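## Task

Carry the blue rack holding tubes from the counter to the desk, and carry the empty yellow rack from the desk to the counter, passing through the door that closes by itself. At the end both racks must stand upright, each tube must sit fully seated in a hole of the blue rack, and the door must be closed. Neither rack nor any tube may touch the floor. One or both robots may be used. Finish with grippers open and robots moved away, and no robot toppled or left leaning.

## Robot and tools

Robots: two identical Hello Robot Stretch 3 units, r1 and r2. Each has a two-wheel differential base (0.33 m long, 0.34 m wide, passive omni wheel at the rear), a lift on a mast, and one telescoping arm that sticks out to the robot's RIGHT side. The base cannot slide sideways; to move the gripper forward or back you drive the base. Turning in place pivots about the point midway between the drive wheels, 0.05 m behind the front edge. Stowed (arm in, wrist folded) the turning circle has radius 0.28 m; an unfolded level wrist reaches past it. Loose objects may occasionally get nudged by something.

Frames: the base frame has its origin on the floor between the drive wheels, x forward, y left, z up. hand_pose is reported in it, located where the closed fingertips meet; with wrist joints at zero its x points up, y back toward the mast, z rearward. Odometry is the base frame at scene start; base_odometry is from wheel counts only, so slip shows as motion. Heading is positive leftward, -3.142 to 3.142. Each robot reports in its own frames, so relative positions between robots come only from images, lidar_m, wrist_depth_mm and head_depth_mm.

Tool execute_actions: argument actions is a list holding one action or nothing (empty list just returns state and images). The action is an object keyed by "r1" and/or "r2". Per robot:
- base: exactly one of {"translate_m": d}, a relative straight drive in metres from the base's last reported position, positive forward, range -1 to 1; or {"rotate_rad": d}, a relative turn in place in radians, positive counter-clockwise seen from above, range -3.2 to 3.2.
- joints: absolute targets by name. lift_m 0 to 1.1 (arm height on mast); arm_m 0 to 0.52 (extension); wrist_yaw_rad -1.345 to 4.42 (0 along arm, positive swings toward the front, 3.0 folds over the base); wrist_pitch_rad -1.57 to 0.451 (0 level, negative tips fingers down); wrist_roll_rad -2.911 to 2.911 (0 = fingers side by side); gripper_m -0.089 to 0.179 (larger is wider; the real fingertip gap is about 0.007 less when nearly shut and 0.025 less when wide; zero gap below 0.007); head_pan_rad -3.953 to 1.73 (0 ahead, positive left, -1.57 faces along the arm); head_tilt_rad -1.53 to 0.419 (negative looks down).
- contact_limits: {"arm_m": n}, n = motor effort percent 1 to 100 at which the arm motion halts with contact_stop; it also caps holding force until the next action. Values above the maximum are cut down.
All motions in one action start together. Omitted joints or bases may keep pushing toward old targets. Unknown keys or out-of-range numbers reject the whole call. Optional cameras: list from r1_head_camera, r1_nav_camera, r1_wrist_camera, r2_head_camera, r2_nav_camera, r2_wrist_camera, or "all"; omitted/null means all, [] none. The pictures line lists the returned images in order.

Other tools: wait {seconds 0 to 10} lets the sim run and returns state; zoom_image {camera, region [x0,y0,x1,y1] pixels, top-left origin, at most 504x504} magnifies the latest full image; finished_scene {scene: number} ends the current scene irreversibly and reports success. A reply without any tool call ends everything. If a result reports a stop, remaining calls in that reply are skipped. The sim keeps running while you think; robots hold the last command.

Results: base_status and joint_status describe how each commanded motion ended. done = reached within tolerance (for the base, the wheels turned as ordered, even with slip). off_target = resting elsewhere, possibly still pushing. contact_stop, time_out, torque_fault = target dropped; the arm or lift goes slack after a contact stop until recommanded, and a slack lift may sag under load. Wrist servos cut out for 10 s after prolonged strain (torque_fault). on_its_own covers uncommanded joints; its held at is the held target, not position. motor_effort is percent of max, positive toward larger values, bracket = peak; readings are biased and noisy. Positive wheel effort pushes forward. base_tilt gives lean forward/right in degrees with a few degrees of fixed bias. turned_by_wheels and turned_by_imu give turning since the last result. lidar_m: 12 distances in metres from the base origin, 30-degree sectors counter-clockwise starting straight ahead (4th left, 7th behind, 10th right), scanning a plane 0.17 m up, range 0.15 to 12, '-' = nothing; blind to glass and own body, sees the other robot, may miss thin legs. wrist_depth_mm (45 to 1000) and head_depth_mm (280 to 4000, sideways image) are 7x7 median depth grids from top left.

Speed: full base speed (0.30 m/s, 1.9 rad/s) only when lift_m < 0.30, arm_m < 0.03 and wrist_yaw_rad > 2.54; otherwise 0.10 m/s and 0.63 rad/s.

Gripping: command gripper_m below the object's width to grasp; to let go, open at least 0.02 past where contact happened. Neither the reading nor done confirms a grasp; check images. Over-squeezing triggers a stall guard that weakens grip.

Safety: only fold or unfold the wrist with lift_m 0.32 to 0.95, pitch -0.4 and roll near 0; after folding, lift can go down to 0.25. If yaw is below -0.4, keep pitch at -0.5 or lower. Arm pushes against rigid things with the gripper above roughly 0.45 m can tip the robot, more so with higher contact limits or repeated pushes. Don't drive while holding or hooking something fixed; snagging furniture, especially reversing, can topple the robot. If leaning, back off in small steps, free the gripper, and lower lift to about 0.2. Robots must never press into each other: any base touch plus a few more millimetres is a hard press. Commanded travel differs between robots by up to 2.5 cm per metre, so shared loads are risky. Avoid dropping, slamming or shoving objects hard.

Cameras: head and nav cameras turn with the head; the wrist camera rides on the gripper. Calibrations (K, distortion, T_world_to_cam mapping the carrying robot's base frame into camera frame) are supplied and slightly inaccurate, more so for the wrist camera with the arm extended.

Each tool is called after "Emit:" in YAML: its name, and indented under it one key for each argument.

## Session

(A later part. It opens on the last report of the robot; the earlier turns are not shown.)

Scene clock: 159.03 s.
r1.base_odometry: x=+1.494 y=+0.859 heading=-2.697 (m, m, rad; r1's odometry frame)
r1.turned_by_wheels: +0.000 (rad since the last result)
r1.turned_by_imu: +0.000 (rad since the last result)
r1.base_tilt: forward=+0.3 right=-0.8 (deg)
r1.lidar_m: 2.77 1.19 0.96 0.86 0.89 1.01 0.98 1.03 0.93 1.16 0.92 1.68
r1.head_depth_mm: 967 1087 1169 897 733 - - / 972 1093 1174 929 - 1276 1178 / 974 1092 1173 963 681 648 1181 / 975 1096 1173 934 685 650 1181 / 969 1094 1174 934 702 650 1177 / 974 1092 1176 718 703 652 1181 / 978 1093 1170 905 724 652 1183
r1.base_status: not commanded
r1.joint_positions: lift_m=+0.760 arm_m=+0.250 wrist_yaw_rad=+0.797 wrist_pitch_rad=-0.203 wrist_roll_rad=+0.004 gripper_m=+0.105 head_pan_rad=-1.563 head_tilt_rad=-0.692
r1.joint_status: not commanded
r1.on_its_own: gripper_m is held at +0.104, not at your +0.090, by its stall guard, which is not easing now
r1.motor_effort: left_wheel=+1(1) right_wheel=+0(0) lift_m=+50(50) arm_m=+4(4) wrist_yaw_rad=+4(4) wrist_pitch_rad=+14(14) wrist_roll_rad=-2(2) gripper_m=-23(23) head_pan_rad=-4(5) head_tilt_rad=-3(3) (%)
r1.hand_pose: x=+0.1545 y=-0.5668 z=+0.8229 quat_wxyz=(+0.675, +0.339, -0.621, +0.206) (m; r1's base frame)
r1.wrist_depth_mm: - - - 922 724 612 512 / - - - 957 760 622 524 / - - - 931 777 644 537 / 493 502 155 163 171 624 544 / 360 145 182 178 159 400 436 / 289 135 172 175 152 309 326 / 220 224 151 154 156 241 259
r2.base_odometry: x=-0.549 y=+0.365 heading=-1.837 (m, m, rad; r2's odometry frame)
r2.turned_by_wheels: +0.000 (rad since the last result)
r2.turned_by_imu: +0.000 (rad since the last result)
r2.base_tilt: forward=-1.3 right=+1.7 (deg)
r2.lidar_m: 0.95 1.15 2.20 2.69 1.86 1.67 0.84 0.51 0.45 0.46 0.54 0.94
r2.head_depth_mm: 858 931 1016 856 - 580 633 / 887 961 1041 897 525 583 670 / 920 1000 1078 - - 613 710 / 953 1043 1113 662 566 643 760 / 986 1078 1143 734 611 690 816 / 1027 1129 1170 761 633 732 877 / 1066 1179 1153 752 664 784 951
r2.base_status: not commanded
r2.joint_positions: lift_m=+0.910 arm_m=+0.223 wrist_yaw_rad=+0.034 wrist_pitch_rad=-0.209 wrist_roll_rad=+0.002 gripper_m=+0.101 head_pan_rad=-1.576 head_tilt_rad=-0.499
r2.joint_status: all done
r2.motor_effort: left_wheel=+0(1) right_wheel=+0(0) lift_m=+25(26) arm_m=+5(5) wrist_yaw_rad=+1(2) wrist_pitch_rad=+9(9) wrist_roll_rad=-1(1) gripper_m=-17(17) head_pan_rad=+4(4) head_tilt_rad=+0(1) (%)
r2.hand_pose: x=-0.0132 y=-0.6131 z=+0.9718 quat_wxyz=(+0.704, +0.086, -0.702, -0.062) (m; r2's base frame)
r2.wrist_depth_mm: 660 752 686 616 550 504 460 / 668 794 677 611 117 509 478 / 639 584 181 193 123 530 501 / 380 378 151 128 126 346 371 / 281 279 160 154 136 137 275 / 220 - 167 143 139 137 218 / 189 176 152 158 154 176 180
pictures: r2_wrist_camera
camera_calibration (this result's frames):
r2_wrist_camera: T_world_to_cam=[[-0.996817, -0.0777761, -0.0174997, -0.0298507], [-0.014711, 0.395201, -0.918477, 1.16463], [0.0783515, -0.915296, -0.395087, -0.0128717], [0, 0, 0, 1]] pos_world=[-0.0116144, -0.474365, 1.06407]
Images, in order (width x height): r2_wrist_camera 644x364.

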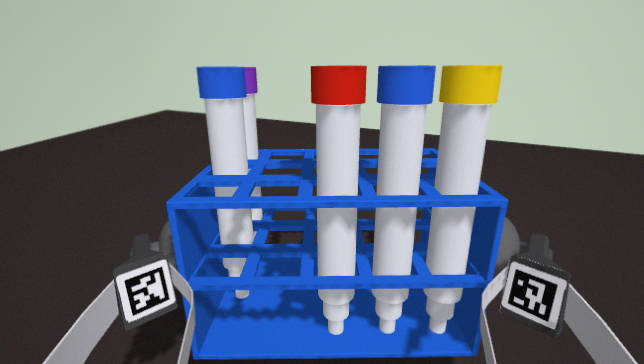

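Emit:
execute_actions:
  actions:
    - {"r1":{"joints":{"wrist_yaw_rad":1.6,"arm_m":0.1}},"r2":{"joints":{"lift_m":0.885}}}
  cameras: ["r2_wrist_camera"]

Emit:
execute_actions:
  actions:
    - {"r1":{"joints":{"wrist_yaw_rad":2.6,"arm_m":0.0,"head_pan_rad":0,"head_tilt_rad":-1.2}},"r2":{"joints":{"gripper_m":0.179}}}
  cameras: ["r1_wrist_camera","r1_nav_camera"]

Emit:
execute_actions:
  actions:
    - {"r2":{"joints":{"arm_m":0.12}},"r1":{"joints":{"lift_m":0.6}}}
  cameras: []

Emit:
execute_actions:
  actions:
    - {"r2":{"base":{"translate_m":-0.36},"joints":{"wrist_yaw_rad":1.6,"head_pan_rad":-1.2,"gripper_m":0.16}},"r1":{"base":{"translate_m":0.32},"joints":{"lift_m":0.29}}}
  cameras: ["r1_wrist_camera","r1_nav_camera","r2_head_camera"]

Scene clock: 166.63 s.
r1.base_odometry: x=+1.494 y=+0.859 heading=-2.697 (m, m, rad; r1's odometry frame)
r1.turned_by_wheels: +0.000 (rad since the last result)
r1.turned_by_imu: -0.001 (rad since the last result)
r1.base_tilt: forward=+0.2 right=-0.8 (deg)
r1.lidar_m: 2.78 1.20 0.96 0.86 0.89 1.01 0.98 1.02 0.93 1.16 0.92 1.68
r1.head_depth_mm: 974 1088 1168 897 720 - - / 975 1090 1170 900 733 - 1179 / 974 1088 1168 900 733 - 1181 / 974 1087 1174 900 725 634 1159 / 973 1090 1172 901 723 635 1134 / 972 1090 1173 904 723 652 1161 / 974 1090 1180 902 724 651 1177
r1.base_status: not commanded
r1.joint_positions: lift_m=+0.760 arm_m=+0.100 wrist_yaw_rad=+1.598 wrist_pitch_rad=-0.203 wrist_roll_rad=+0.004 gripper_m=+0.105 head_pan_rad=-1.563 head_tilt_rad=-0.692
r1.joint_status: all done
r1.on_its_own: gripper_m is held at +0.104, not at your +0.090, by its stall guard, which is not easing now
r1.motor_effort: left_wheel=+1(1) right_wheel=+0(0) lift_m=+50(50) arm_m=-5(6) wrist_yaw_rad=+2(5) wrist_pitch_rad=+14(14) wrist_roll_rad=-2(2) gripper_m=-23(23) head_pan_rad=-4(5) head_tilt_rad=-3(4) (%)
r1.hand_pose: x=+0.2246 y=-0.2388 z=+0.8229 quat_wxyz=(+0.542, +0.555, -0.440, +0.453) (m; r1's base frame)
r1.wrist_depth_mm: - - - - - - - / - - - - - - - / - - - - - - - / - - 155 162 171 617 671 / - 145 180 177 159 399 438 / - 135 172 173 151 314 325 / - - 150 154 155 245 261
r2.base_odometry: x=-0.549 y=+0.365 heading=-1.837 (m, m, rad; r2's odometry frame)
r2.turned_by_wheels: +0.000 (rad since the last result)
r2.turned_by_imu: +0.000 (rad since the last result)
r2.base_tilt: forward=-1.3 right=+1.7 (deg)
r2.lidar_m: 0.94 1.15 2.20 2.68 1.86 1.67 0.84 0.51 0.45 0.46 0.54 0.94
r2.head_depth_mm: 860 932 1015 810 - - 645 / 888 964 1036 866 - 586 670 / 919 1000 1076 880 - 613 714 / 951 1040 1113 662 - 643 760 / 988 1085 1141 768 602 689 815 / 1022 1130 1170 761 632 733 882 / 1071 1177 1158 751 665 786 951
r2.base_status: not commanded
r2.joint_positions: lift_m=+0.885 arm_m=+0.223 wrist_yaw_rad=+0.034 wrist_pitch_rad=-0.202 wrist_roll_rad=+0.002 gripper_m=+0.101 head_pan_rad=-1.576 head_tilt_rad=-0.499
r2.joint_status: all done
r2.motor_effort: left_wheel=+0(0) right_wheel=+0(0) lift_m=+20(23) arm_m=+5(5) wrist_yaw_rad=+1(2) wrist_pitch_rad=+7(10) wrist_roll_rad=-1(1) gripper_m=-17(18) head_pan_rad=+4(4) head_tilt_rad=+1(0) (%)
r2.hand_pose: x=-0.0132 y=-0.6136 z=+0.9488 quat_wxyz=(+0.704, +0.083, -0.703, -0.060) (m; r2's base frame)
r2.wrist_depth_mm: 655 755 679 616 548 502 462 / 667 800 162 615 112 503 481 / 517 513 168 119 118 409 485 / 327 326 146 124 123 299 320 / 239 239 158 157 134 137 236 / 189 - 168 143 138 137 187 / 162 150 150 152 152 150 154
pictures: r2_wrist_camera
camera_calibration (this result's frames):
r2_wrist_camera: T_world_to_cam=[[-0.996813, -0.0778976, -0.0172069, -0.0306273], [-0.0145025, 0.389044, -0.921105, 1.14238], [0.0784461, -0.91792, -0.388934, -0.0298898], [0, 0, 0, 1]] pos_world=[-0.0116176, -0.474258, 1.0401]
Images, in order (width x height): r2_wrist_camera 644x364.

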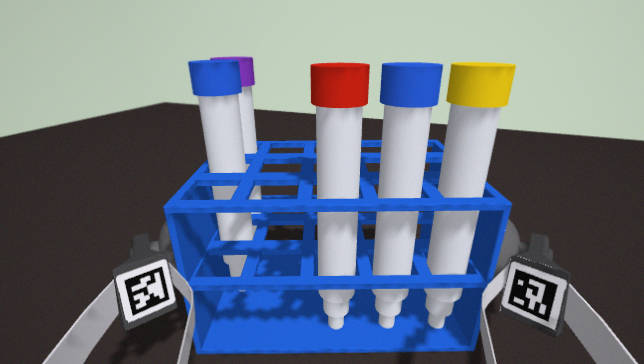

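Scene clock: 168.60 s.
r1.base_odometry: x=+1.494 y=+0.859 heading=-2.697 (m, m, rad; r1's odometry frame)
r1.turned_by_wheels: +0.000 (rad since the last result)
r1.turned_by_imu: +0.000 (rad since the last result)
r1.base_tilt: forward=+0.1 right=-1.0 (deg)
r1.lidar_m: 2.78 1.20 0.96 0.86 0.89 1.01 0.98 1.02 0.94 1.16 0.92 1.68
r1.head_depth_mm: 1850 1657 1509 1361 1272 1187 1075 / 1826 1653 1505 1368 1279 1210 1089 / 1838 1658 1498 1371 1268 - - / 1832 1649 1496 1370 1254 1198 - / 1835 1654 1495 1368 439 1172 - / 1819 1642 1496 1368 418 411 1116 / 1821 1640 1497 1364 1265 1165 1106
r1.base_status: not commanded
r1.joint_positions: lift_m=+0.760 arm_m=+0.001 wrist_yaw_rad=+2.597 wrist_pitch_rad=-0.203 wrist_roll_rad=+0.003 gripper_m=+0.105 head_pan_rad=-0.007 head_tilt_rad=-1.185
r1.joint_status: all done
r1.on_its_own: gripper_m is held at +0.104, not at your +0.090, by its stall guard, which is not easing now
r1.motor_effort: left_wheel=+1(1) right_wheel=+0(0) lift_m=+50(50) arm_m=-5(5) wrist_yaw_rad=+2(4) wrist_pitch_rad=+14(14) wrist_roll_rad=-2(2) gripper_m=-24(23) head_pan_rad=+4(51) head_tilt_rad=-6(30) (%)
r1.hand_pose: x=+0.1062 y=+0.0642 z=+0.8229 quat_wxyz=(+0.259, +0.698, -0.120, +0.657) (m; r1's base frame)
r1.wrist_depth_mm: 733 810 937 - - - - / 756 834 970 - - - - / 778 901 - - - - - / 796 914 155 163 171 - - / 811 145 181 178 160 - - / 779 134 172 176 151 - - / 879 - 150 154 156 - -
r2.base_odometry: x=-0.549 y=+0.365 heading=-1.837 (m, m, rad; r2's odometry frame)
r2.turned_by_wheels: +0.000 (rad since the last result)
r2.turned_by_imu: +0.000 (rad since the last result)
r2.base_tilt: forward=-1.2 right=+1.7 (deg)
r2.lidar_m: 0.95 1.15 2.21 2.68 1.85 1.67 0.84 0.51 0.45 0.46 0.55 0.94
r2.head_depth_mm: 860 931 1015 809 - - 648 / 889 966 1044 868 - 587 669 / 920 1000 1079 878 - 614 713 / 951 1035 1115 664 - 644 762 / 985 1081 1144 769 602 690 814 / 1025 1127 1166 762 632 732 881 / 1064 1175 1152 751 664 784 954
r2.base_status: not commanded
r2.joint_positions: lift_m=+0.885 arm_m=+0.223 wrist_yaw_rad=+0.034 wrist_pitch_rad=-0.201 wrist_roll_rad=+0.002 gripper_m=+0.179 head_pan_rad=-1.576 head_tilt_rad=-0.499
r2.joint_status: all done
r2.motor_effort: left_wheel=+0(1) right_wheel=+0(0) lift_m=+20(20) arm_m=+5(5) wrist_yaw_rad=+1(2) wrist_pitch_rad=+6(7) wrist_roll_rad=-1(1) gripper_m=+1(99) head_pan_rad=+4(4) head_tilt_rad=+1(0) (%)
r2.hand_pose: x=-0.0132 y=-0.6137 z=+0.9491 quat_wxyz=(+0.704, +0.083, -0.703, -0.059) (m; r2's base frame)
r2.wrist_depth_mm: 657 755 688 609 548 503 463 / 670 804 674 610 113 507 485 / 518 514 170 194 119 457 486 / 329 326 147 126 125 300 322 / 241 240 159 157 137 137 249 / 198 182 151 143 145 173 195 / - 156 151 152 152 155 149
pictures: r1_nav_camera (sideways: a quarter turn counterclockwise sets it upright), r1_wrist_camera
camera_calibration (this result's frames):
r1_nav_camera: T_world_to_cam=[[0.943644, -0.00886862, 0.330843, -0.395102], [-0.0261799, -0.998509, 0.0479052, -0.00662956], [0.329925, -0.0538669, -0.942469, 1.17628], [0, 0, 0, 1]] pos_world=[-0.0154225, 0.053239, 1.23964]
r1_wrist_camera: T_world_to_cam=[[0.850381, -0.524069, 0.0469393, -0.102636], [-0.138021, -0.308263, -0.941235, 0.845725], [0.507742, 0.793931, -0.334473, 0.336287], [0, 0, 0, 1]] pos_world=[0.0332604, -0.0600717, 0.913323]
Images, in order (width x height): r1_nav_camera 672x504, r1_wrist_camera 644x364.

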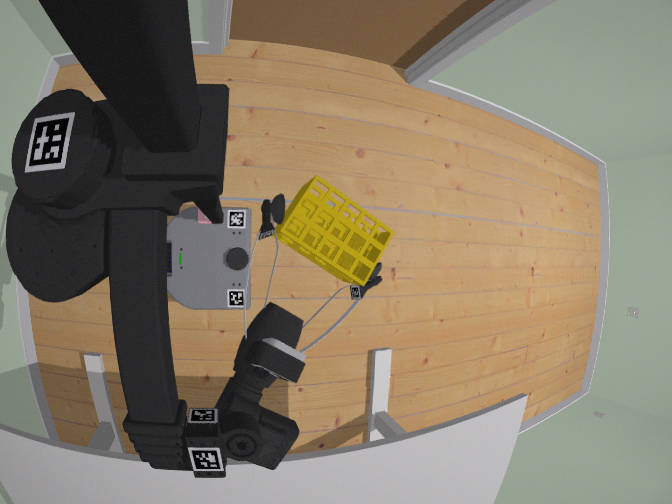

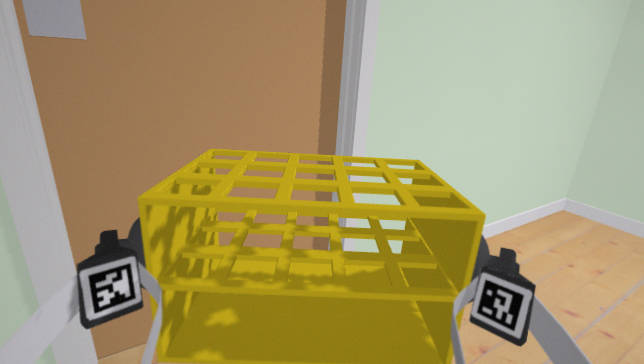

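Scene clock: 170.90 s.
r1.base_odometry: x=+1.494 y=+0.859 heading=-2.697 (m, m, rad; r1's odometry frame)
r1.turned_by_wheels: +0.000 (rad since the last result)
r1.turned_by_imu: +0.000 (rad since the last result)
r1.base_tilt: forward=+0.3 right=-0.6 (deg)
r1.lidar_m: 2.77 1.20 0.96 0.86 0.89 1.01 0.98 1.02 0.93 1.16 0.92 1.68
r1.head_depth_mm: 1841 1659 1504 1359 1275 1210 - / 1846 1654 1501 1381 1276 1192 1097 / 1836 1656 1498 1376 1274 1206 - / 1835 1646 1507 1368 1261 1203 - / 1833 1641 1502 1369 600 597 - / 1815 1653 1498 1371 1266 1136 1121 / 1824 1635 1489 1368 1260 1175 1113
r1.base_status: not commanded
r1.joint_positions: lift_m=+0.600 arm_m=+0.001 wrist_yaw_rad=+2.597 wrist_pitch_rad=-0.204 wrist_roll_rad=+0.003 gripper_m=+0.105 head_pan_rad=-0.007 head_tilt_rad=-1.185
r1.joint_status: all done
r1.on_its_own: gripper_m is held at +0.104, not at your +0.090, by its stall guard, which is not easing now
r1.motor_effort: left_wheel=+2(1) right_wheel=+0(0) lift_m=+26(47) arm_m=-5(5) wrist_yaw_rad=+3(2) wrist_pitch_rad=+14(14) wrist_roll_rad=-2(2) gripper_m=-23(23) head_pan_rad=+4(4) head_tilt_rad=-6(6) (%)
r1.hand_pose: x=+0.1062 y=+0.0642 z=+0.6637 quat_wxyz=(+0.259, +0.698, -0.120, +0.657) (m; r1's base frame)
r1.wrist_depth_mm: 719 802 912 - - - - / 771 842 963 - - - - / 783 903 977 - - - - / 781 881 155 162 171 - - / 803 146 181 178 158 - - / 808 135 172 173 151 - - / 860 877 151 154 156 952 -
r2.base_odometry: x=-0.549 y=+0.365 heading=-1.837 (m, m, rad; r2's odometry frame)
r2.turned_by_wheels: +0.000 (rad since the last result)
r2.turned_by_imu: +0.000 (rad since the last result)
r2.base_tilt: forward=-1.3 right=+1.7 (deg)
r2.lidar_m: 0.95 1.15 2.20 2.68 1.86 1.67 0.83 0.51 0.45 0.46 0.54 0.94
r2.head_depth_mm: 858 931 1014 804 637 - 654 / 890 965 1040 798 - - 690 / 917 1003 1071 718 - - 729 / 952 1043 1116 664 - - 776 / 987 1084 1141 731 614 687 816 / 1023 1126 1169 760 632 734 878 / 1063 1179 1157 752 664 784 954
r2.base_status: not commanded
r2.joint_positions: lift_m=+0.885 arm_m=+0.120 wrist_yaw_rad=+0.034 wrist_pitch_rad=-0.201 wrist_roll_rad=+0.002 gripper_m=+0.179 head_pan_rad=-1.576 head_tilt_rad=-0.499
r2.joint_status: all done
r2.motor_effort: left_wheel=+0(1) right_wheel=+0(0) lift_m=+20(20) arm_m=-5(7) wrist_yaw_rad=+1(1) wrist_pitch_rad=+7(7) wrist_roll_rad=-1(1) gripper_m=+1(1) head_pan_rad=+4(4) head_tilt_rad=+1(1) (%)
r2.hand_pose: x=-0.0131 y=-0.5115 z=+0.9491 quat_wxyz=(+0.704, +0.083, -0.703, -0.059) (m; r2's base frame)
r2.wrist_depth_mm: 682 839 777 711 633 575 530 / 696 864 835 705 212 606 558 / 520 520 463 253 226 507 506 / 330 327 304 248 238 323 322 / 240 253 240 240 240 237 249 / 198 185 189 189 188 188 195 / 263 168 157 155 156 156 149
pictures: none
No camera images: the call's "cameras" was empty. Leave "cameras" out to get every camera's image.

Scene clock: 175.90 s.
r1.base_odometry: x=+1.205 y=+0.721 heading=-2.697 (m, m, rad; r1's odometry frame)
r1.turned_by_wheels: +0.000 (rad since the last result)
r1.turned_by_imu: -0.002 (rad since the last result)
r1.base_tilt: forward=+0.0 right=-1.0 (deg)
r1.lidar_m: 2.46 1.19 0.94 0.92 0.96 1.23 1.30 1.16 1.20 1.17 0.76 1.69
r1.head_depth_mm: 1833 1660 1505 1371 1253 1187 1109 / 1827 1658 1516 1384 1278 1190 1120 / 1824 1643 1498 1374 1271 1206 - / 1821 1645 1500 1374 1275 1197 - / 1832 1646 1498 1365 1265 862 - / 1822 1644 1492 1365 1265 1175 - / 1801 1630 1493 1366 1264 1173 1110
r1.base_status: done
r1.joint_positions: lift_m=+0.290 arm_m=+0.001 wrist_yaw_rad=+2.597 wrist_pitch_rad=-0.204 wrist_roll_rad=+0.003 gripper_m=+0.105 head_pan_rad=-0.007 head_tilt_rad=-1.186
r1.joint_status: all done
r1.on_its_own: gripper_m is held at +0.104, not at your +0.090, by its stall guard, which is not easing now
r1.motor_effort: left_wheel=+1(7) right_wheel=+0(6) lift_m=+26(27) arm_m=-5(5) wrist_yaw_rad=+2(2) wrist_pitch_rad=+14(14) wrist_roll_rad=-2(2) gripper_m=-23(23) head_pan_rad=+4(4) head_tilt_rad=-6(6) (%)
r1.hand_pose: x=+0.1061 y=+0.0642 z=+0.3536 quat_wxyz=(+0.259, +0.698, -0.120, +0.657) (m; r1's base frame)
r1.wrist_depth_mm: 718 792 903 969 - - - / 751 847 978 - - - - / 778 898 999 - - - - / 827 889 155 163 171 - - / 813 146 181 179 158 940 - / 670 134 171 173 151 740 782 / 509 515 151 154 156 562 607
r2.base_odometry: x=-0.455 y=+0.713 heading=-1.837 (m, m, rad; r2's odometry frame)
r2.turned_by_wheels: +0.000 (rad since the last result)
r2.turned_by_imu: -0.001 (rad since the last result)
r2.base_tilt: forward=-1.2 right=+1.7 (deg)
r2.lidar_m: 1.29 1.56 2.78 2.36 1.49 1.33 0.63 0.39 0.34 0.34 0.41 0.77
r2.head_depth_mm: 844 904 965 807 592 - 469 / 906 971 1046 796 583 475 516 / 975 1056 1119 789 588 - 601 / 1056 1152 1184 779 585 - 684 / 1163 1274 1189 700 589 677 808 / 1273 1399 1174 725 637 795 973 / 1221 1321 1152 752 800 989 1187
r2.base_status: done
r2.joint_positions: lift_m=+0.885 arm_m=+0.120 wrist_yaw_rad=+1.598 wrist_pitch_rad=-0.201 wrist_roll_rad=+0.002 gripper_m=+0.160 head_pan_rad=-1.207 head_tilt_rad=-0.499
r2.joint_status: all done
r2.motor_effort: left_wheel=+1(3) right_wheel=+0(5) lift_m=+20(20) arm_m=-5(6) wrist_yaw_rad=+2(3) wrist_pitch_rad=+6(7) wrist_roll_rad=-1(1) gripper_m=+1(83) head_pan_rad=+5(38) head_tilt_rad=+0(1) (%)
r2.hand_pose: x=+0.2248 y=-0.2587 z=+0.9491 quat_wxyz=(+0.541, +0.554, -0.440, +0.454) (m; r2's base frame)
r2.wrist_depth_mm: - - - - 955 865 801 / - - - - - 904 832 / - - - - - 650 500 / - - - - - 659 319 / - - - - - 797 249 / - - - - - 752 194 / - - - - - 551 254
pictures: r1_nav_camera (sideways: a quarter turn counterclockwise sets it upright), r1_wrist_camera, r2_head_camera (sideways: a quarter turn clockwise sets it upright)
camera_calibration (this result's frames):
r1_nav_camera: T_world_to_cam=[[0.943906, -0.00867703, 0.330101, -0.394137], [-0.0259376, -0.998514, 0.0479202, -0.00665048], [0.329195, -0.0537942, -0.942728, 1.17662], [0, 0, 0, 1]] pos_world=[-0.0154824, 0.053235, 1.23966]
r1_wrist_camera: T_world_to_cam=[[0.850592, -0.523726, 0.0469445, -0.0805618], [-0.138239, -0.308864, -0.941006, 0.403978], [0.507329, 0.793923, -0.335117, 0.179641], [0, 0, 0, 1]] pos_world=[0.0332337, -0.0600392, 0.444129]
r2_head_camera: T_world_to_cam=[[-0.227559, 0.46281, -0.856752, 1.14084], [0.929898, 0.364381, -0.0501514, 0.0642917], [0.288974, -0.808105, -0.513285, 0.626873], [0, 0, 0, 1]] pos_world=[0.0186727, -0.0448382, 1.3024]
Images, in order (width x height): r1_nav_camera 672x504, r1_wrist_camera 644x364, r2_head_camera 896x504.

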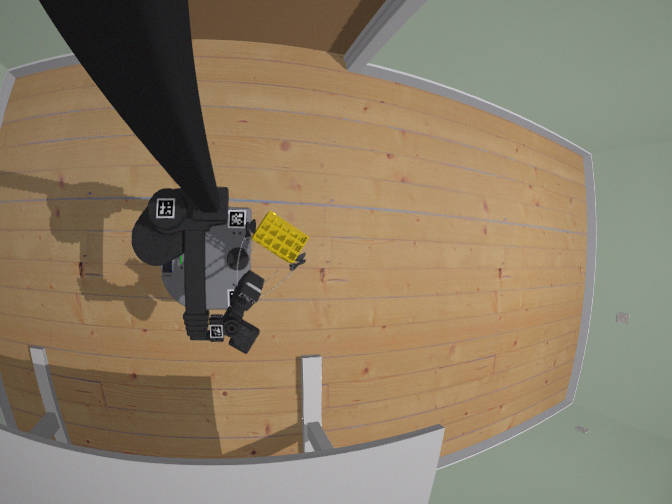

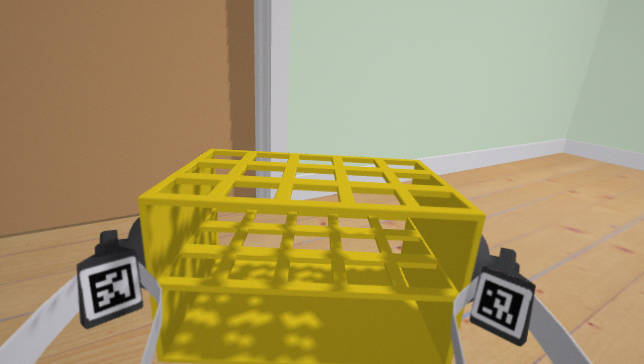

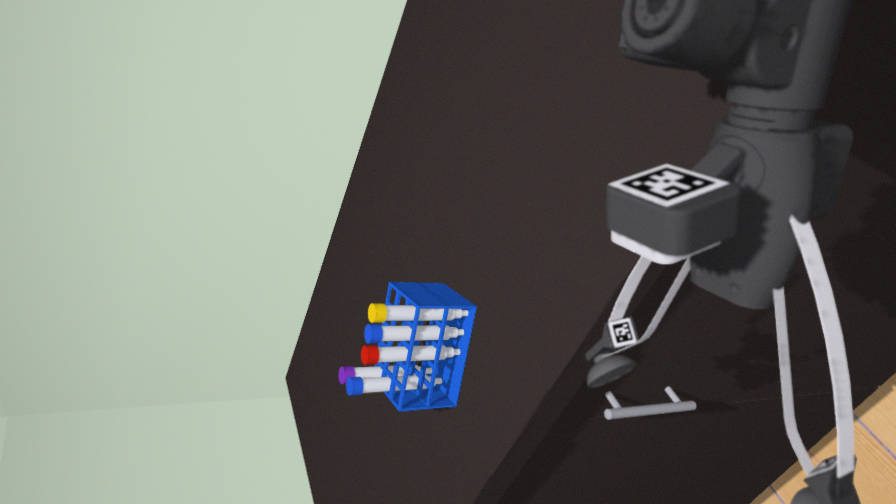

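Emit:
execute_actions:
  actions:
    - {"r2":{"joints":{"arm_m":0.485},"contact_limits":{"arm_m":15}},"r1":{"base":{"rotate_rad":-1.59},"joints":{"lift_m":0.33,"head_pan_rad":-3.14,"head_tilt_rad":-0.9}}}
  cameras: ["r1_head_camera","r1_nav_camera","r2_head_camera","r2_wrist_camera"]

Scene clock: 185.20 s.
r1.base_odometry: x=+1.205 y=+0.721 heading=+1.996 (m, m, rad; r1's odometry frame)
r1.turned_by_wheels: -1.590 (rad since the last result)
r1.turned_by_imu: -1.574 (rad since the last result)
r1.base_tilt: forward=+0.2 right=-0.9 (deg)
r1.lidar_m: 1.17 0.76 1.67 2.45 1.20 0.94 0.92 0.96 1.22 1.30 1.17 1.21
r1.head_depth_mm: 817 955 1109 1328 1421 1243 1132 / 815 951 1141 1415 1416 1252 - / 818 951 1140 1419 1411 1266 - / 815 947 1138 1423 1410 1269 - / 817 949 1138 1423 1413 1246 1161 / 814 950 1134 1423 1419 1244 1119 / 815 949 1138 1368 1413 1240 1116
r1.base_status: done
r1.joint_positions: lift_m=+0.330 arm_m=+0.001 wrist_yaw_rad=+2.597 wrist_pitch_rad=-0.204 wrist_roll_rad=+0.003 gripper_m=+0.105 head_pan_rad=-3.133 head_tilt_rad=-0.902
r1.joint_status: all done
r1.on_its_own: gripper_m is held at +0.104, not at your +0.090, by its stall guard, which is not easing now
r1.motor_effort: left_wheel=+1(7) right_wheel=+0(7) lift_m=+50(51) arm_m=-5(5) wrist_yaw_rad=+3(3) wrist_pitch_rad=+14(14) wrist_roll_rad=-2(2) gripper_m=-24(23) head_pan_rad=-5(51) head_tilt_rad=+1(18) (%)
r1.hand_pose: x=+0.1061 y=+0.0642 z=+0.3927 quat_wxyz=(+0.259, +0.698, -0.120, +0.657) (m; r1's base frame)
r1.wrist_depth_mm: - - - - - - 902 / - - - - - 650 886 / - - - - - - 909 / - - 155 163 171 - 906 / 910 145 180 177 159 866 938 / 728 134 173 174 151 797 816 / 563 565 151 154 156 607 680
r2.base_odometry: x=-0.455 y=+0.713 heading=-1.837 (m, m, rad; r2's odometry frame)
r2.turned_by_wheels: +0.000 (rad since the last result)
r2.turned_by_imu: +0.001 (rad since the last result)
r2.base_tilt: forward=-1.3 right=+1.7 (deg)
r2.lidar_m: 1.29 1.56 2.79 2.36 1.48 1.33 0.63 0.39 0.34 0.34 0.41 0.76
r2.head_depth_mm: 841 900 969 850 589 464 425 / 902 970 1045 718 584 461 507 / 977 1049 1119 792 578 487 577 / 1057 1152 1190 818 573 579 672 / 1161 1271 1192 698 589 670 796 / 1265 1398 1171 725 660 799 980 / 1227 1322 1148 752 800 985 1221
r2.base_status: not commanded
r2.joint_positions: lift_m=+0.885 arm_m=+0.485 wrist_yaw_rad=+1.599 wrist_pitch_rad=-0.201 wrist_roll_rad=+0.002 gripper_m=+0.160 head_pan_rad=-1.207 head_tilt_rad=-0.499
r2.joint_status: all done
r2.motor_effort: left_wheel=+1(1) right_wheel=+0(0) lift_m=+20(20) arm_m=+6(6) wrist_yaw_rad=+1(2) wrist_pitch_rad=+6(7) wrist_roll_rad=-1(1) gripper_m=+1(0) head_pan_rad=+5(5) head_tilt_rad=+0(0) (%)
r2.contact_limits: arm_m 15 (drawing in: default 30, maximum 49; extending or still: default 41, maximum 67)
r2.hand_pose: x=+0.2248 y=-0.6228 z=+0.9491 quat_wxyz=(+0.541, +0.554, -0.440, +0.454) (m; r2's base frame)
r2.wrist_depth_mm: - - - 942 850 778 720 / - - - 291 877 813 749 / - - - 205 453 498 497 / - - 326 213 280 319 318 / - 252 238 226 227 243 234 / 198 - 188 187 187 182 185 / - 156 155 155 155 153 148
pictures: r1_head_camera (sideways: a quarter turn clockwise sets it upright), r1_nav_camera (sideways: a quarter turn counterclockwise sets it upright), r2_head_camera (sideways: a quarter turn clockwise sets it upright), r2_wrist_camera
camera_calibration (this result's frames):
r1_head_camera: T_world_to_cam=[[0.769989, -0.0181276, -0.6378, 0.845203], [-0.0389205, -0.999069, -0.0185915, 0.021458], [-0.636869, 0.0391387, -0.769978, 0.954553], [0, 0, 0, 1]] pos_world=[-0.0420359, -0.00060047, 1.27445]
r1_nav_camera: T_world_to_cam=[[-0.813669, -0.0045824, 0.581311, -0.710633], [0.0234318, 0.998898, 0.0406719, 0.00246833], [-0.580857, 0.0467146, -0.812664, 1.01317], [0, 0, 0, 1]] pos_world=[0.0102302, -0.053052, 1.23637]
r2_head_camera: T_world_to_cam=[[-0.22764, 0.46277, -0.856752, 1.14084], [0.929834, 0.364545, -0.0501514, 0.0642921], [0.289116, -0.808054, -0.513285, 0.626872], [0, 0, 0, 1]] pos_world=[0.0186806, -0.044836, 1.3024]
r2_wrist_camera: T_world_to_cam=[[0.0724711, -0.997223, -0.0171461, -0.607017], [-0.387937, -0.0123466, -0.921603, 0.984124], [0.918832, 0.0734413, -0.387755, 0.370522], [0, 0, 0, 1]] pos_world=[0.0853225, -0.620392, 1.04023]
Images, in order (width x height): r1_head_camera 896x504, r1_nav_camera 672x504, r2_head_camera 896x504, r2_wrist_camera 644x364.

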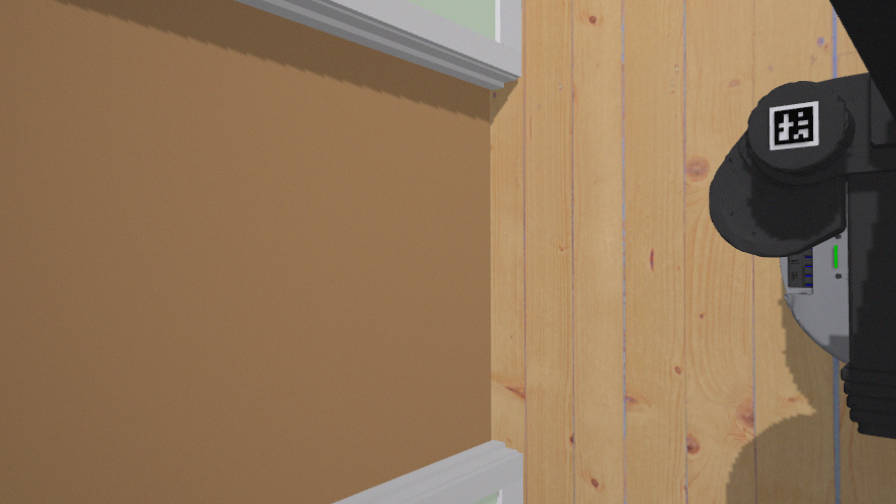

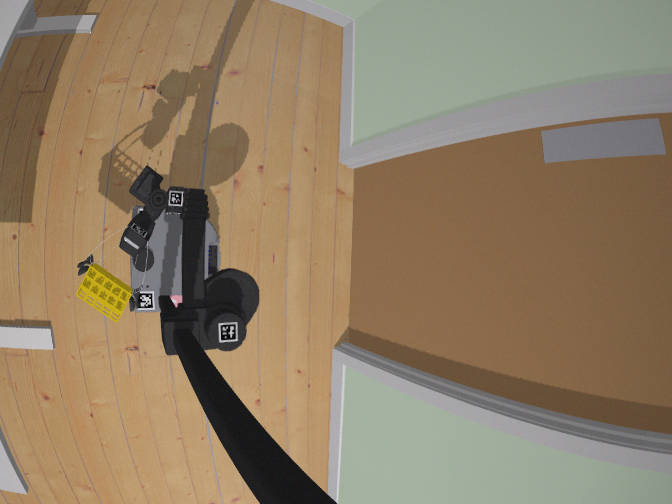

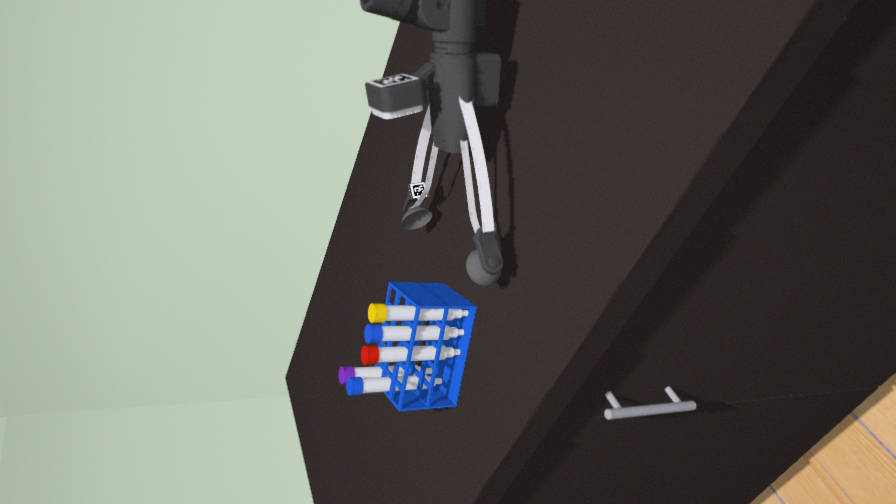

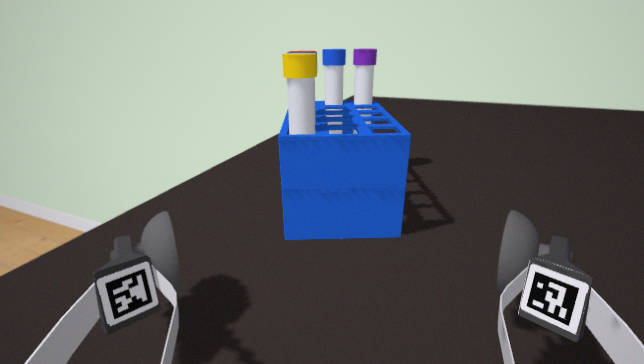

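Emit:
execute_actions:
  actions:
    - {"r2":{"base":{"translate_m":0.115}},"r1":{"base":{"translate_m":-0.2}}}
  cameras: ["r2_head_camera","r2_wrist_camera"]

Scene clock: 193.30 s.
r1.base_odometry: x=+1.287 y=+0.539 heading=+1.996 (m, m, rad; r1's odometry frame)
r1.turned_by_wheels: +0.000 (rad since the last result)
r1.turned_by_imu: +0.000 (rad since the last result)
r1.base_tilt: forward=+0.1 right=-0.8 (deg)
r1.lidar_m: 1.37 0.95 1.96 2.46 0.92 0.75 0.72 0.75 0.93 1.30 1.30 1.31
r1.head_depth_mm: 634 738 886 1078 1346 1248 1127 / 633 736 884 1108 1359 1242 - / 633 739 882 1106 1359 1267 - / 634 735 881 1103 1362 1266 - / 634 736 882 1100 1359 1244 1163 / 633 735 881 1097 1369 1244 1126 / 633 737 883 1098 1337 1247 1112
r1.base_status: done
r1.joint_positions: lift_m=+0.330 arm_m=+0.001 wrist_yaw_rad=+2.597 wrist_pitch_rad=-0.204 wrist_roll_rad=+0.003 gripper_m=+0.105 head_pan_rad=-3.133 head_tilt_rad=-0.902
r1.joint_status: not commanded
r1.on_its_own: gripper_m is held at +0.104, not at your +0.090, by its stall guard, which is not easing now
r1.motor_effort: left_wheel=+1(3) right_wheel=+0(5) lift_m=+50(50) arm_m=-5(5) wrist_yaw_rad=+3(3) wrist_pitch_rad=+14(14) wrist_roll_rad=-2(2) gripper_m=-24(23) head_pan_rad=-4(5) head_tilt_rad=+1(1) (%)
r1.hand_pose: x=+0.1061 y=+0.0642 z=+0.3927 quat_wxyz=(+0.259, +0.698, -0.120, +0.657) (m; r1's base frame)
r1.wrist_depth_mm: - - - - - - 962 / - - - - - - 995 / - - - - - - - / - - 155 163 171 - - / 916 146 181 178 159 891 - / 740 134 171 174 152 787 828 / 555 576 151 155 156 617 661
r2.base_odometry: x=-0.485 y=+0.602 heading=-1.837 (m, m, rad; r2's odometry frame)
r2.turned_by_wheels: +0.000 (rad since the last result)
r2.turned_by_imu: +0.001 (rad since the last result)
r2.base_tilt: forward=-1.3 right=+1.7 (deg)
r2.lidar_m: 1.18 1.43 2.74 2.56 1.61 1.44 0.70 0.43 0.38 0.38 0.45 0.84
r2.head_depth_mm: 876 935 1003 848 588 465 506 / 939 1013 1082 720 582 490 566 / 1015 1100 1152 716 578 567 645 / 1104 1200 1210 666 578 646 747 / 1209 1327 1187 727 637 750 890 / 1214 1325 1170 759 748 897 1126 / 1114 1201 1237 791 893 1102 1244
r2.base_status: done
r2.joint_positions: lift_m=+0.885 arm_m=+0.485 wrist_yaw_rad=+1.599 wrist_pitch_rad=-0.201 wrist_roll_rad=+0.002 gripper_m=+0.160 head_pan_rad=-1.207 head_tilt_rad=-0.499
r2.joint_status: not commanded
r2.motor_effort: left_wheel=+1(5) right_wheel=+0(5) lift_m=+20(20) arm_m=+5(6) wrist_yaw_rad=+1(1) wrist_pitch_rad=+6(7) wrist_roll_rad=-1(1) gripper_m=+0(0) head_pan_rad=+4(4) head_tilt_rad=+1(0) (%)
r2.hand_pose: x=+0.2248 y=-0.6228 z=+0.9491 quat_wxyz=(+0.541, +0.554, -0.440, +0.454) (m; r2's base frame)
r2.wrist_depth_mm: - - 923 851 768 696 644 / - - 99 184 775 729 672 / - - 91 192 452 496 496 / - - 119 142 165 320 318 / - - 101 100 101 235 234 / - - 105 104 105 175 184 / - 155 116 113 114 154 148
pictures: r2_head_camera (sideways: a quarter turn clockwise sets it upright), r2_wrist_camera
camera_calibration (this result's frames):
r2_head_camera: T_world_to_cam=[[-0.22764, 0.46277, -0.856752, 1.14084], [0.929834, 0.364545, -0.0501514, 0.0642921], [0.289116, -0.808054, -0.513285, 0.626872], [0, 0, 0, 1]] pos_world=[0.0186806, -0.044836, 1.3024]
r2_wrist_camera: T_world_to_cam=[[0.0724715, -0.997223, -0.0171462, -0.607017], [-0.387938, -0.0123467, -0.921603, 0.984123], [0.918832, 0.0734416, -0.387755, 0.370522], [0, 0, 0, 1]] pos_world=[0.0853225, -0.620392, 1.04023]
Images, in order (width x height): r2_head_camera 896x504, r2_wrist_camera 644x364.

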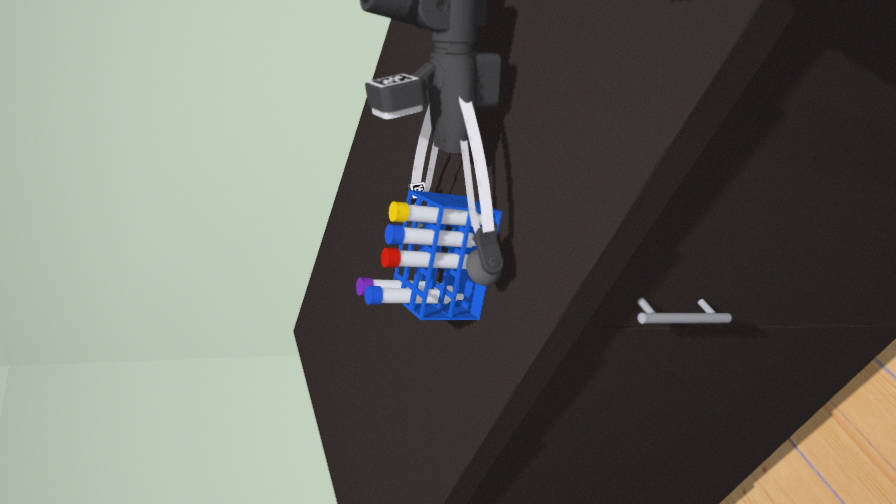

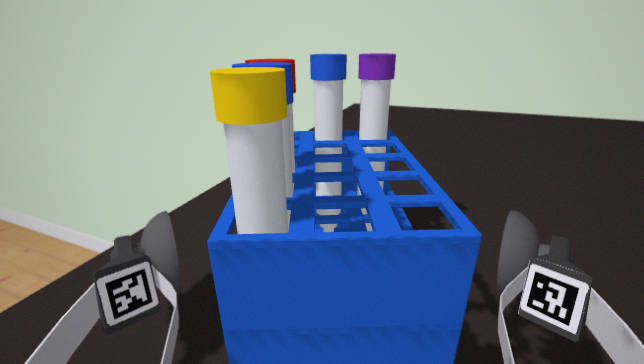

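Emit:
execute_actions:
  actions:
    - {"r2":{"joints":{"gripper_m":0.042,"arm_m":0.488}}}
  cameras: ["r2_head_camera","r2_wrist_camera"]

Emit:
execute_actions:
  actions:
    - {"r2":{"joints":{"lift_m":0.915}}}
  cameras: ["r2_head_camera","r2_wrist_camera"]

Scene clock: 198.63 s.
r1.base_odometry: x=+1.287 y=+0.539 heading=+1.996 (m, m, rad; r1's odometry frame)
r1.turned_by_wheels: +0.000 (rad since the last result)
r1.turned_by_imu: -0.001 (rad since the last result)
r1.base_tilt: forward=+0.2 right=-0.6 (deg)
r1.lidar_m: 1.37 0.95 1.96 2.46 0.92 0.75 0.72 0.75 0.93 1.30 1.29 1.30
r1.head_depth_mm: 634 740 884 1077 1339 1250 1134 / 633 740 883 1102 1361 1246 - / 633 739 886 1104 1361 1266 - / 632 735 882 1102 1362 1262 - / 633 734 883 1099 1358 1247 1166 / 631 737 882 1100 1358 1247 1127 / 633 735 880 1098 1335 1242 1114
r1.base_status: not commanded
r1.joint_positions: lift_m=+0.330 arm_m=+0.001 wrist_yaw_rad=+2.597 wrist_pitch_rad=-0.204 wrist_roll_rad=+0.003 gripper_m=+0.105 head_pan_rad=-3.133 head_tilt_rad=-0.902
r1.joint_status: not commanded
r1.on_its_own: gripper_m is held at +0.104, not at your +0.090, by its stall guard, which is not easing now
r1.motor_effort: left_wheel=+0(1) right_wheel=+0(0) lift_m=+50(50) arm_m=-5(5) wrist_yaw_rad=+4(2) wrist_pitch_rad=+14(14) wrist_roll_rad=-2(2) gripper_m=-23(24) head_pan_rad=-4(5) head_tilt_rad=+1(1) (%)
r1.hand_pose: x=+0.1061 y=+0.0642 z=+0.3927 quat_wxyz=(+0.259, +0.698, -0.120, +0.657) (m; r1's base frame)
r1.wrist_depth_mm: - - - - - - 961 / - - - - - - 985 / - - - - - - - / - - 155 163 171 - - / 910 145 181 178 159 873 - / 713 135 172 174 151 783 832 / 552 566 150 154 156 625 656
r2.base_odometry: x=-0.485 y=+0.602 heading=-1.837 (m, m, rad; r2's odometry frame)
r2.turned_by_wheels: +0.000 (rad since the last result)
r2.turned_by_imu: +0.000 (rad since the last result)
r2.base_tilt: forward=-1.2 right=+1.7 (deg)
r2.lidar_m: 1.18 1.43 2.73 2.56 1.60 1.44 0.70 0.43 0.38 0.38 0.45 0.84
r2.head_depth_mm: 875 939 1006 853 589 464 505 / 941 1009 1076 719 583 490 566 / 1018 1098 1150 750 577 566 644 / 1105 1204 1216 672 578 645 746 / 1209 1318 1189 697 636 748 892 / 1221 1317 1171 761 750 893 1129 / 1115 1200 1232 790 895 1103 1249
r2.base_status: not commanded
r2.joint_positions: lift_m=+0.885 arm_m=+0.488 wrist_yaw_rad=+1.599 wrist_pitch_rad=-0.201 wrist_roll_rad=+0.002 gripper_m=+0.043 head_pan_rad=-1.207 head_tilt_rad=-0.499
r2.joint_status: all done
r2.motor_effort: left_wheel=+1(1) right_wheel=+0(1) lift_m=+20(20) arm_m=+5(8) wrist_yaw_rad=+1(1) wrist_pitch_rad=+7(6) wrist_roll_rad=-1(1) gripper_m=-23(100) head_pan_rad=+4(4) head_tilt_rad=+0(0) (%)
r2.hand_pose: x=+0.2248 y=-0.6257 z=+0.9492 quat_wxyz=(+0.541, +0.554, -0.440, +0.454) (m; r2's base frame)
r2.wrist_depth_mm: - - 936 848 762 701 636 / - - - 195 801 729 675 / - - - 198 504 501 496 / - - 285 136 158 320 319 / - 253 107 111 119 249 235 / 207 189 112 118 129 194 185 / 156 156 150 128 141 149 154
pictures: r2_head_camera (sideways: a quarter turn clockwise sets it upright), r2_wrist_camera
camera_calibration (this result's frames):
r2_head_camera: T_world_to_cam=[[-0.22764, 0.46277, -0.856752, 1.14084], [0.929834, 0.364545, -0.0501514, 0.0642921], [0.289116, -0.808054, -0.513285, 0.626872], [0, 0, 0, 1]] pos_world=[0.0186806, -0.044836, 1.3024]
r2_wrist_camera: T_world_to_cam=[[0.0725917, -0.997215, -0.0171268, -0.610027], [-0.387674, -0.0123904, -0.921713, 0.984177], [0.918934, 0.0735484, -0.387494, 0.370545], [0, 0, 0, 1]] pos_world=[0.0853168, -0.623387, 1.04027]
Images, in order (width x height): r2_head_camera 896x504, r2_wrist_camera 644x364.

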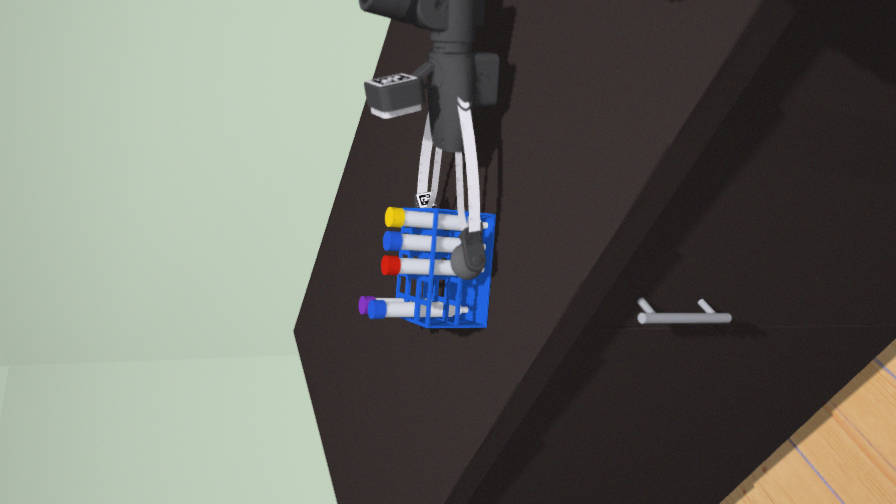

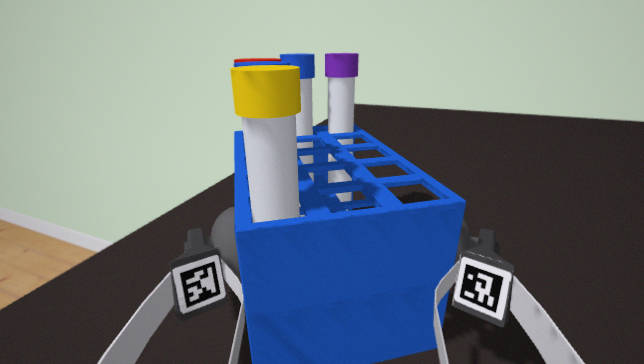

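Scene clock: 199.70 s.
r1.base_odometry: x=+1.287 y=+0.539 heading=+1.996 (m, m, rad; r1's odometry frame)
r1.turned_by_wheels: +0.000 (rad since the last result)
r1.turned_by_imu: +0.000 (rad since the last result)
r1.base_tilt: forward=+0.3 right=-0.7 (deg)
r1.lidar_m: 1.36 0.94 1.96 2.45 0.93 0.75 0.72 0.75 0.94 1.30 1.30 1.31
r1.head_depth_mm: 635 738 880 1071 1341 1243 1129 / 632 737 886 1102 1367 1240 - / 634 738 884 1106 1362 1261 - / 632 738 881 1103 1366 1271 - / 634 736 881 1105 1364 1243 1161 / 633 735 882 1103 1372 1246 1129 / 632 736 881 1099 1334 1242 1112
r1.base_status: not commanded
r1.joint_positions: lift_m=+0.330 arm_m=+0.001 wrist_yaw_rad=+2.597 wrist_pitch_rad=-0.204 wrist_roll_rad=+0.003 gripper_m=+0.105 head_pan_rad=-3.133 head_tilt_rad=-0.902
r1.joint_status: not commanded
r1.on_its_own: gripper_m is held at +0.104, not at your +0.090, by its stall guard, which is not easing now
r1.motor_effort: left_wheel=+2(1) right_wheel=+0(0) lift_m=+50(50) arm_m=-5(5) wrist_yaw_rad=+2(3) wrist_pitch_rad=+14(14) wrist_roll_rad=-2(2) gripper_m=-23(23) head_pan_rad=-4(4) head_tilt_rad=+1(1) (%)
r1.hand_pose: x=+0.1061 y=+0.0642 z=+0.3927 quat_wxyz=(+0.259, +0.698, -0.120, +0.657) (m; r1's base frame)
r1.wrist_depth_mm: - - - - - - 992 / - - - - - - 999 / - - - - - - - / - - 155 163 170 - - / 889 146 180 178 159 879 - / 740 134 172 173 152 826 819 / 552 560 150 154 156 610 662
r2.base_odometry: x=-0.485 y=+0.602 heading=-1.837 (m, m, rad; r2's odometry frame)
r2.turned_by_wheels: +0.000 (rad since the last result)
r2.turned_by_imu: +0.000 (rad since the last result)
r2.base_tilt: forward=-1.2 right=+1.7 (deg)
r2.lidar_m: 1.18 1.43 2.72 2.57 1.60 1.44 0.70 0.43 0.38 0.38 0.45 0.85
r2.head_depth_mm: 878 939 1010 732 589 463 505 / 942 1010 1077 721 582 491 568 / 1017 1094 1152 732 579 566 643 / 1104 1196 1211 676 579 645 745 / 1209 1319 1189 698 638 749 886 / 1218 1321 1170 758 750 890 1126 / 1117 1203 1236 791 896 1102 1251
r2.base_status: not commanded
r2.joint_positions: lift_m=+0.915 arm_m=+0.488 wrist_yaw_rad=+1.599 wrist_pitch_rad=-0.210 wrist_roll_rad=+0.002 gripper_m=+0.043 head_pan_rad=-1.207 head_tilt_rad=-0.499
r2.joint_status: all done
r2.motor_effort: left_wheel=+1(1) right_wheel=+0(0) lift_m=+25(27) arm_m=+5(5) wrist_yaw_rad=+1(1) wrist_pitch_rad=+9(10) wrist_roll_rad=-1(1) gripper_m=-23(23) head_pan_rad=+4(5) head_tilt_rad=+0(0) (%)
r2.hand_pose: x=+0.2242 y=-0.6258 z=+0.9767 quat_wxyz=(+0.543, +0.556, -0.437, +0.452) (m; r2's base frame)
r2.wrist_depth_mm: - - 963 839 757 696 637 / - - - 204 803 724 668 / - - - 207 583 587 667 / - - - 139 167 379 379 / - - 107 111 121 296 280 / - 237 112 118 129 232 223 / 195 188 181 127 140 180 185
pictures: r2_head_camera (sideways: a quarter turn clockwise sets it upright), r2_wrist_camera
camera_calibration (this result's frames):
r2_head_camera: T_world_to_cam=[[-0.22764, 0.46277, -0.856752, 1.14084], [0.929834, 0.364545, -0.0501514, 0.0642921], [0.289116, -0.808054, -0.513285, 0.626872], [0, 0, 0, 1]] pos_world=[0.0186806, -0.044836, 1.3024]
r2_wrist_camera: T_world_to_cam=[[0.0724389, -0.997219, -0.0175302, -0.6091], [-0.395938, -0.0126204, -0.91819, 1.00751], [0.915415, 0.0734535, -0.395751, 0.390616], [0, 0, 0, 1]] pos_world=[0.0854597, -0.623383, 1.069]
Images, in order (width x height): r2_head_camera 896x504, r2_wrist_camera 644x364.

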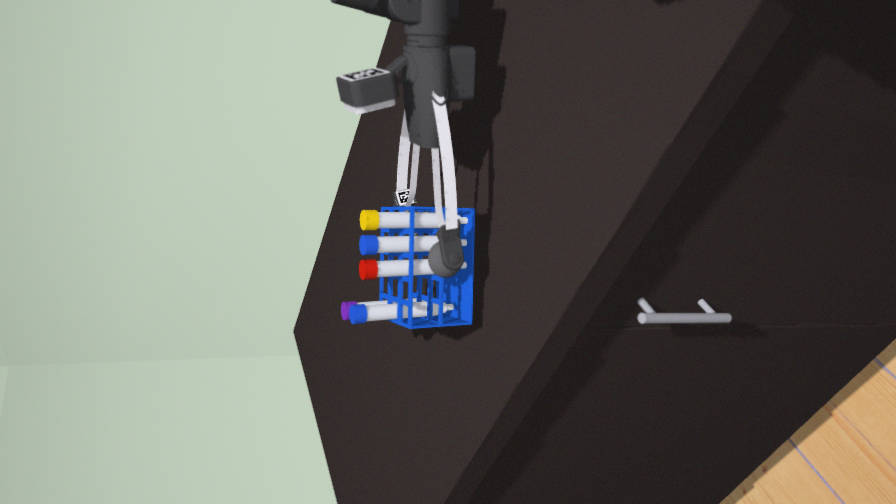

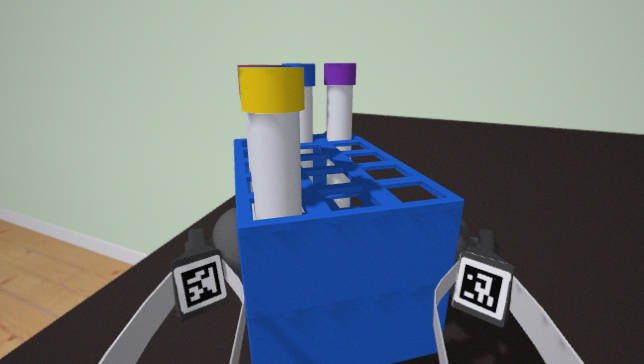

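It skewed and sagged a bit. Check whether it creeps.

Emit:
execute_actions:
  actions: []
  cameras: ["r2_head_camera","r2_wrist_camera"]

Scene clock: 202.97 s.
r1.base_odometry: x=+1.287 y=+0.539 heading=+1.996 (m, m, rad; r1's odometry frame)
r1.turned_by_wheels: +0.000 (rad since the last result)
r1.turned_by_imu: +0.000 (rad since the last result)
r1.base_tilt: forward=+0.2 right=-0.7 (deg)
r1.lidar_m: 1.37 0.95 1.95 2.46 0.92 0.75 0.72 0.75 0.94 1.30 1.30 1.30
r1.head_depth_mm: 633 738 885 1074 1333 1252 1129 / 634 735 884 1103 1364 1253 - / 633 736 881 1102 1357 1263 - / 632 736 884 1101 1360 1267 - / 633 735 881 1104 1361 1240 1168 / 635 735 881 1101 1358 1246 1131 / 632 736 880 1100 1336 1245 1110
r1.base_status: not commanded
r1.joint_positions: lift_m=+0.330 arm_m=+0.001 wrist_yaw_rad=+2.597 wrist_pitch_rad=-0.204 wrist_roll_rad=+0.003 gripper_m=+0.105 head_pan_rad=-3.133 head_tilt_rad=-0.902
r1.joint_status: not commanded
r1.on_its_own: gripper_m is held at +0.104, not at your +0.090, by its stall guard, which is not easing now
r1.motor_effort: left_wheel=+1(1) right_wheel=+0(0) lift_m=+50(50) arm_m=-5(5) wrist_yaw_rad=+3(3) wrist_pitch_rad=+14(14) wrist_roll_rad=-2(2) gripper_m=-23(23) head_pan_rad=-4(4) head_tilt_rad=+1(1) (%)
r1.hand_pose: x=+0.1061 y=+0.0642 z=+0.3927 quat_wxyz=(+0.259, +0.698, -0.120, +0.657) (m; r1's base frame)
r1.wrist_depth_mm: - - - - - - 963 / - - - - - - 986 / - - - - - - - / - - 156 162 171 - - / 914 145 180 177 160 907 - / 727 134 172 174 152 819 834 / 565 568 151 154 155 623 672
r2.base_odometry: x=-0.485 y=+0.602 heading=-1.837 (m, m, rad; r2's odometry frame)
r2.turned_by_wheels: +0.000 (rad since the last result)
r2.turned_by_imu: +0.000 (rad since the last result)
r2.base_tilt: forward=-1.2 right=+1.7 (deg)
r2.lidar_m: 1.18 1.43 2.73 2.56 1.60 1.44 0.70 0.43 0.38 0.38 0.45 0.84
r2.head_depth_mm: 874 939 1002 730 589 464 504 / 942 1013 1076 723 583 489 565 / 1015 1100 1149 730 576 566 645 / 1103 1203 1210 675 579 644 746 / 1209 1330 1183 696 637 749 889 / 1218 1329 1166 759 751 890 1129 / 1122 1205 1232 792 896 1101 1243
r2.base_status: not commanded
r2.joint_positions: lift_m=+0.915 arm_m=+0.488 wrist_yaw_rad=+1.599 wrist_pitch_rad=-0.210 wrist_roll_rad=+0.002 gripper_m=+0.043 head_pan_rad=-1.207 head_tilt_rad=-0.499
r2.joint_status: all done
r2.motor_effort: left_wheel=+1(1) right_wheel=+0(0) lift_m=+25(27) arm_m=+5(5) wrist_yaw_rad=+1(1) wrist_pitch_rad=+9(10) wrist_roll_rad=-1(1) gripper_m=-23(23) head_pan_rad=+5(5) head_tilt_rad=+0(0) (%)
r2.hand_pose: x=+0.2242 y=-0.6258 z=+0.9767 quat_wxyz=(+0.543, +0.556, -0.437, +0.452) (m; r2's base frame)
r2.wrist_depth_mm: - - 939 835 768 698 644 / - - - 205 808 737 670 / - - - 208 589 582 671 / - - - 139 167 380 378 / - - 107 111 121 298 281 / - 237 112 118 129 233 223 / 194 188 181 126 139 179 185
pictures: r2_head_camera (sideways: a quarter turn clockwise sets it upright), r2_wrist_camera
camera_calibration (this result's frames):
r2_head_camera: T_world_to_cam=[[-0.22764, 0.46277, -0.856752, 1.14084], [0.929834, 0.364545, -0.0501514, 0.0642921], [0.289116, -0.808054, -0.513285, 0.626872], [0, 0, 0, 1]] pos_world=[0.0186806, -0.044836, 1.3024]
r2_wrist_camera: T_world_to_cam=[[0.0724388, -0.997219, -0.0175303, -0.6091], [-0.395939, -0.0126203, -0.91819, 1.00751], [0.915415, 0.0734535, -0.395752, 0.390617], [0, 0, 0, 1]] pos_world=[0.0854597, -0.623383, 1.069]
Images, in order (width x height): r2_head_camera 896x504, r2_wrist_camera 644x364.

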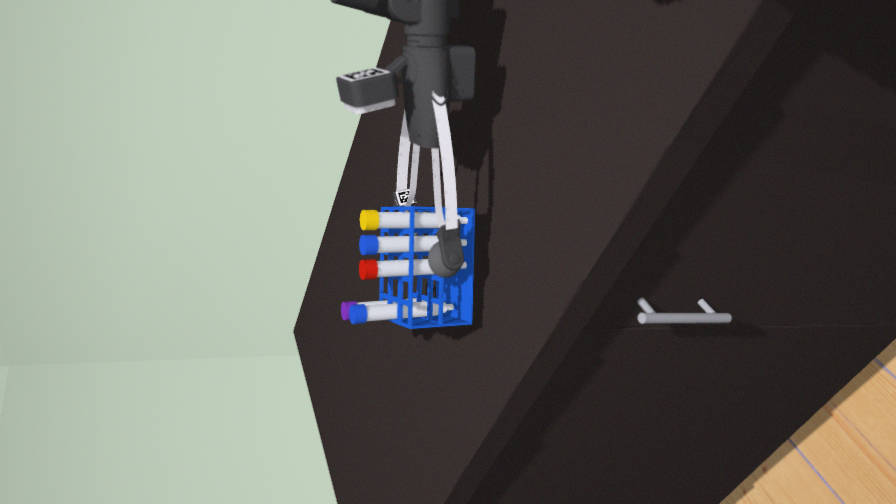

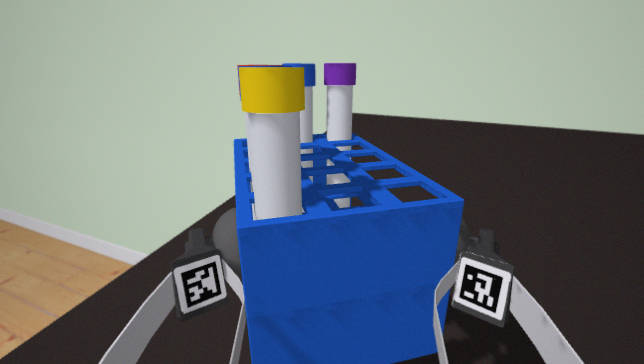

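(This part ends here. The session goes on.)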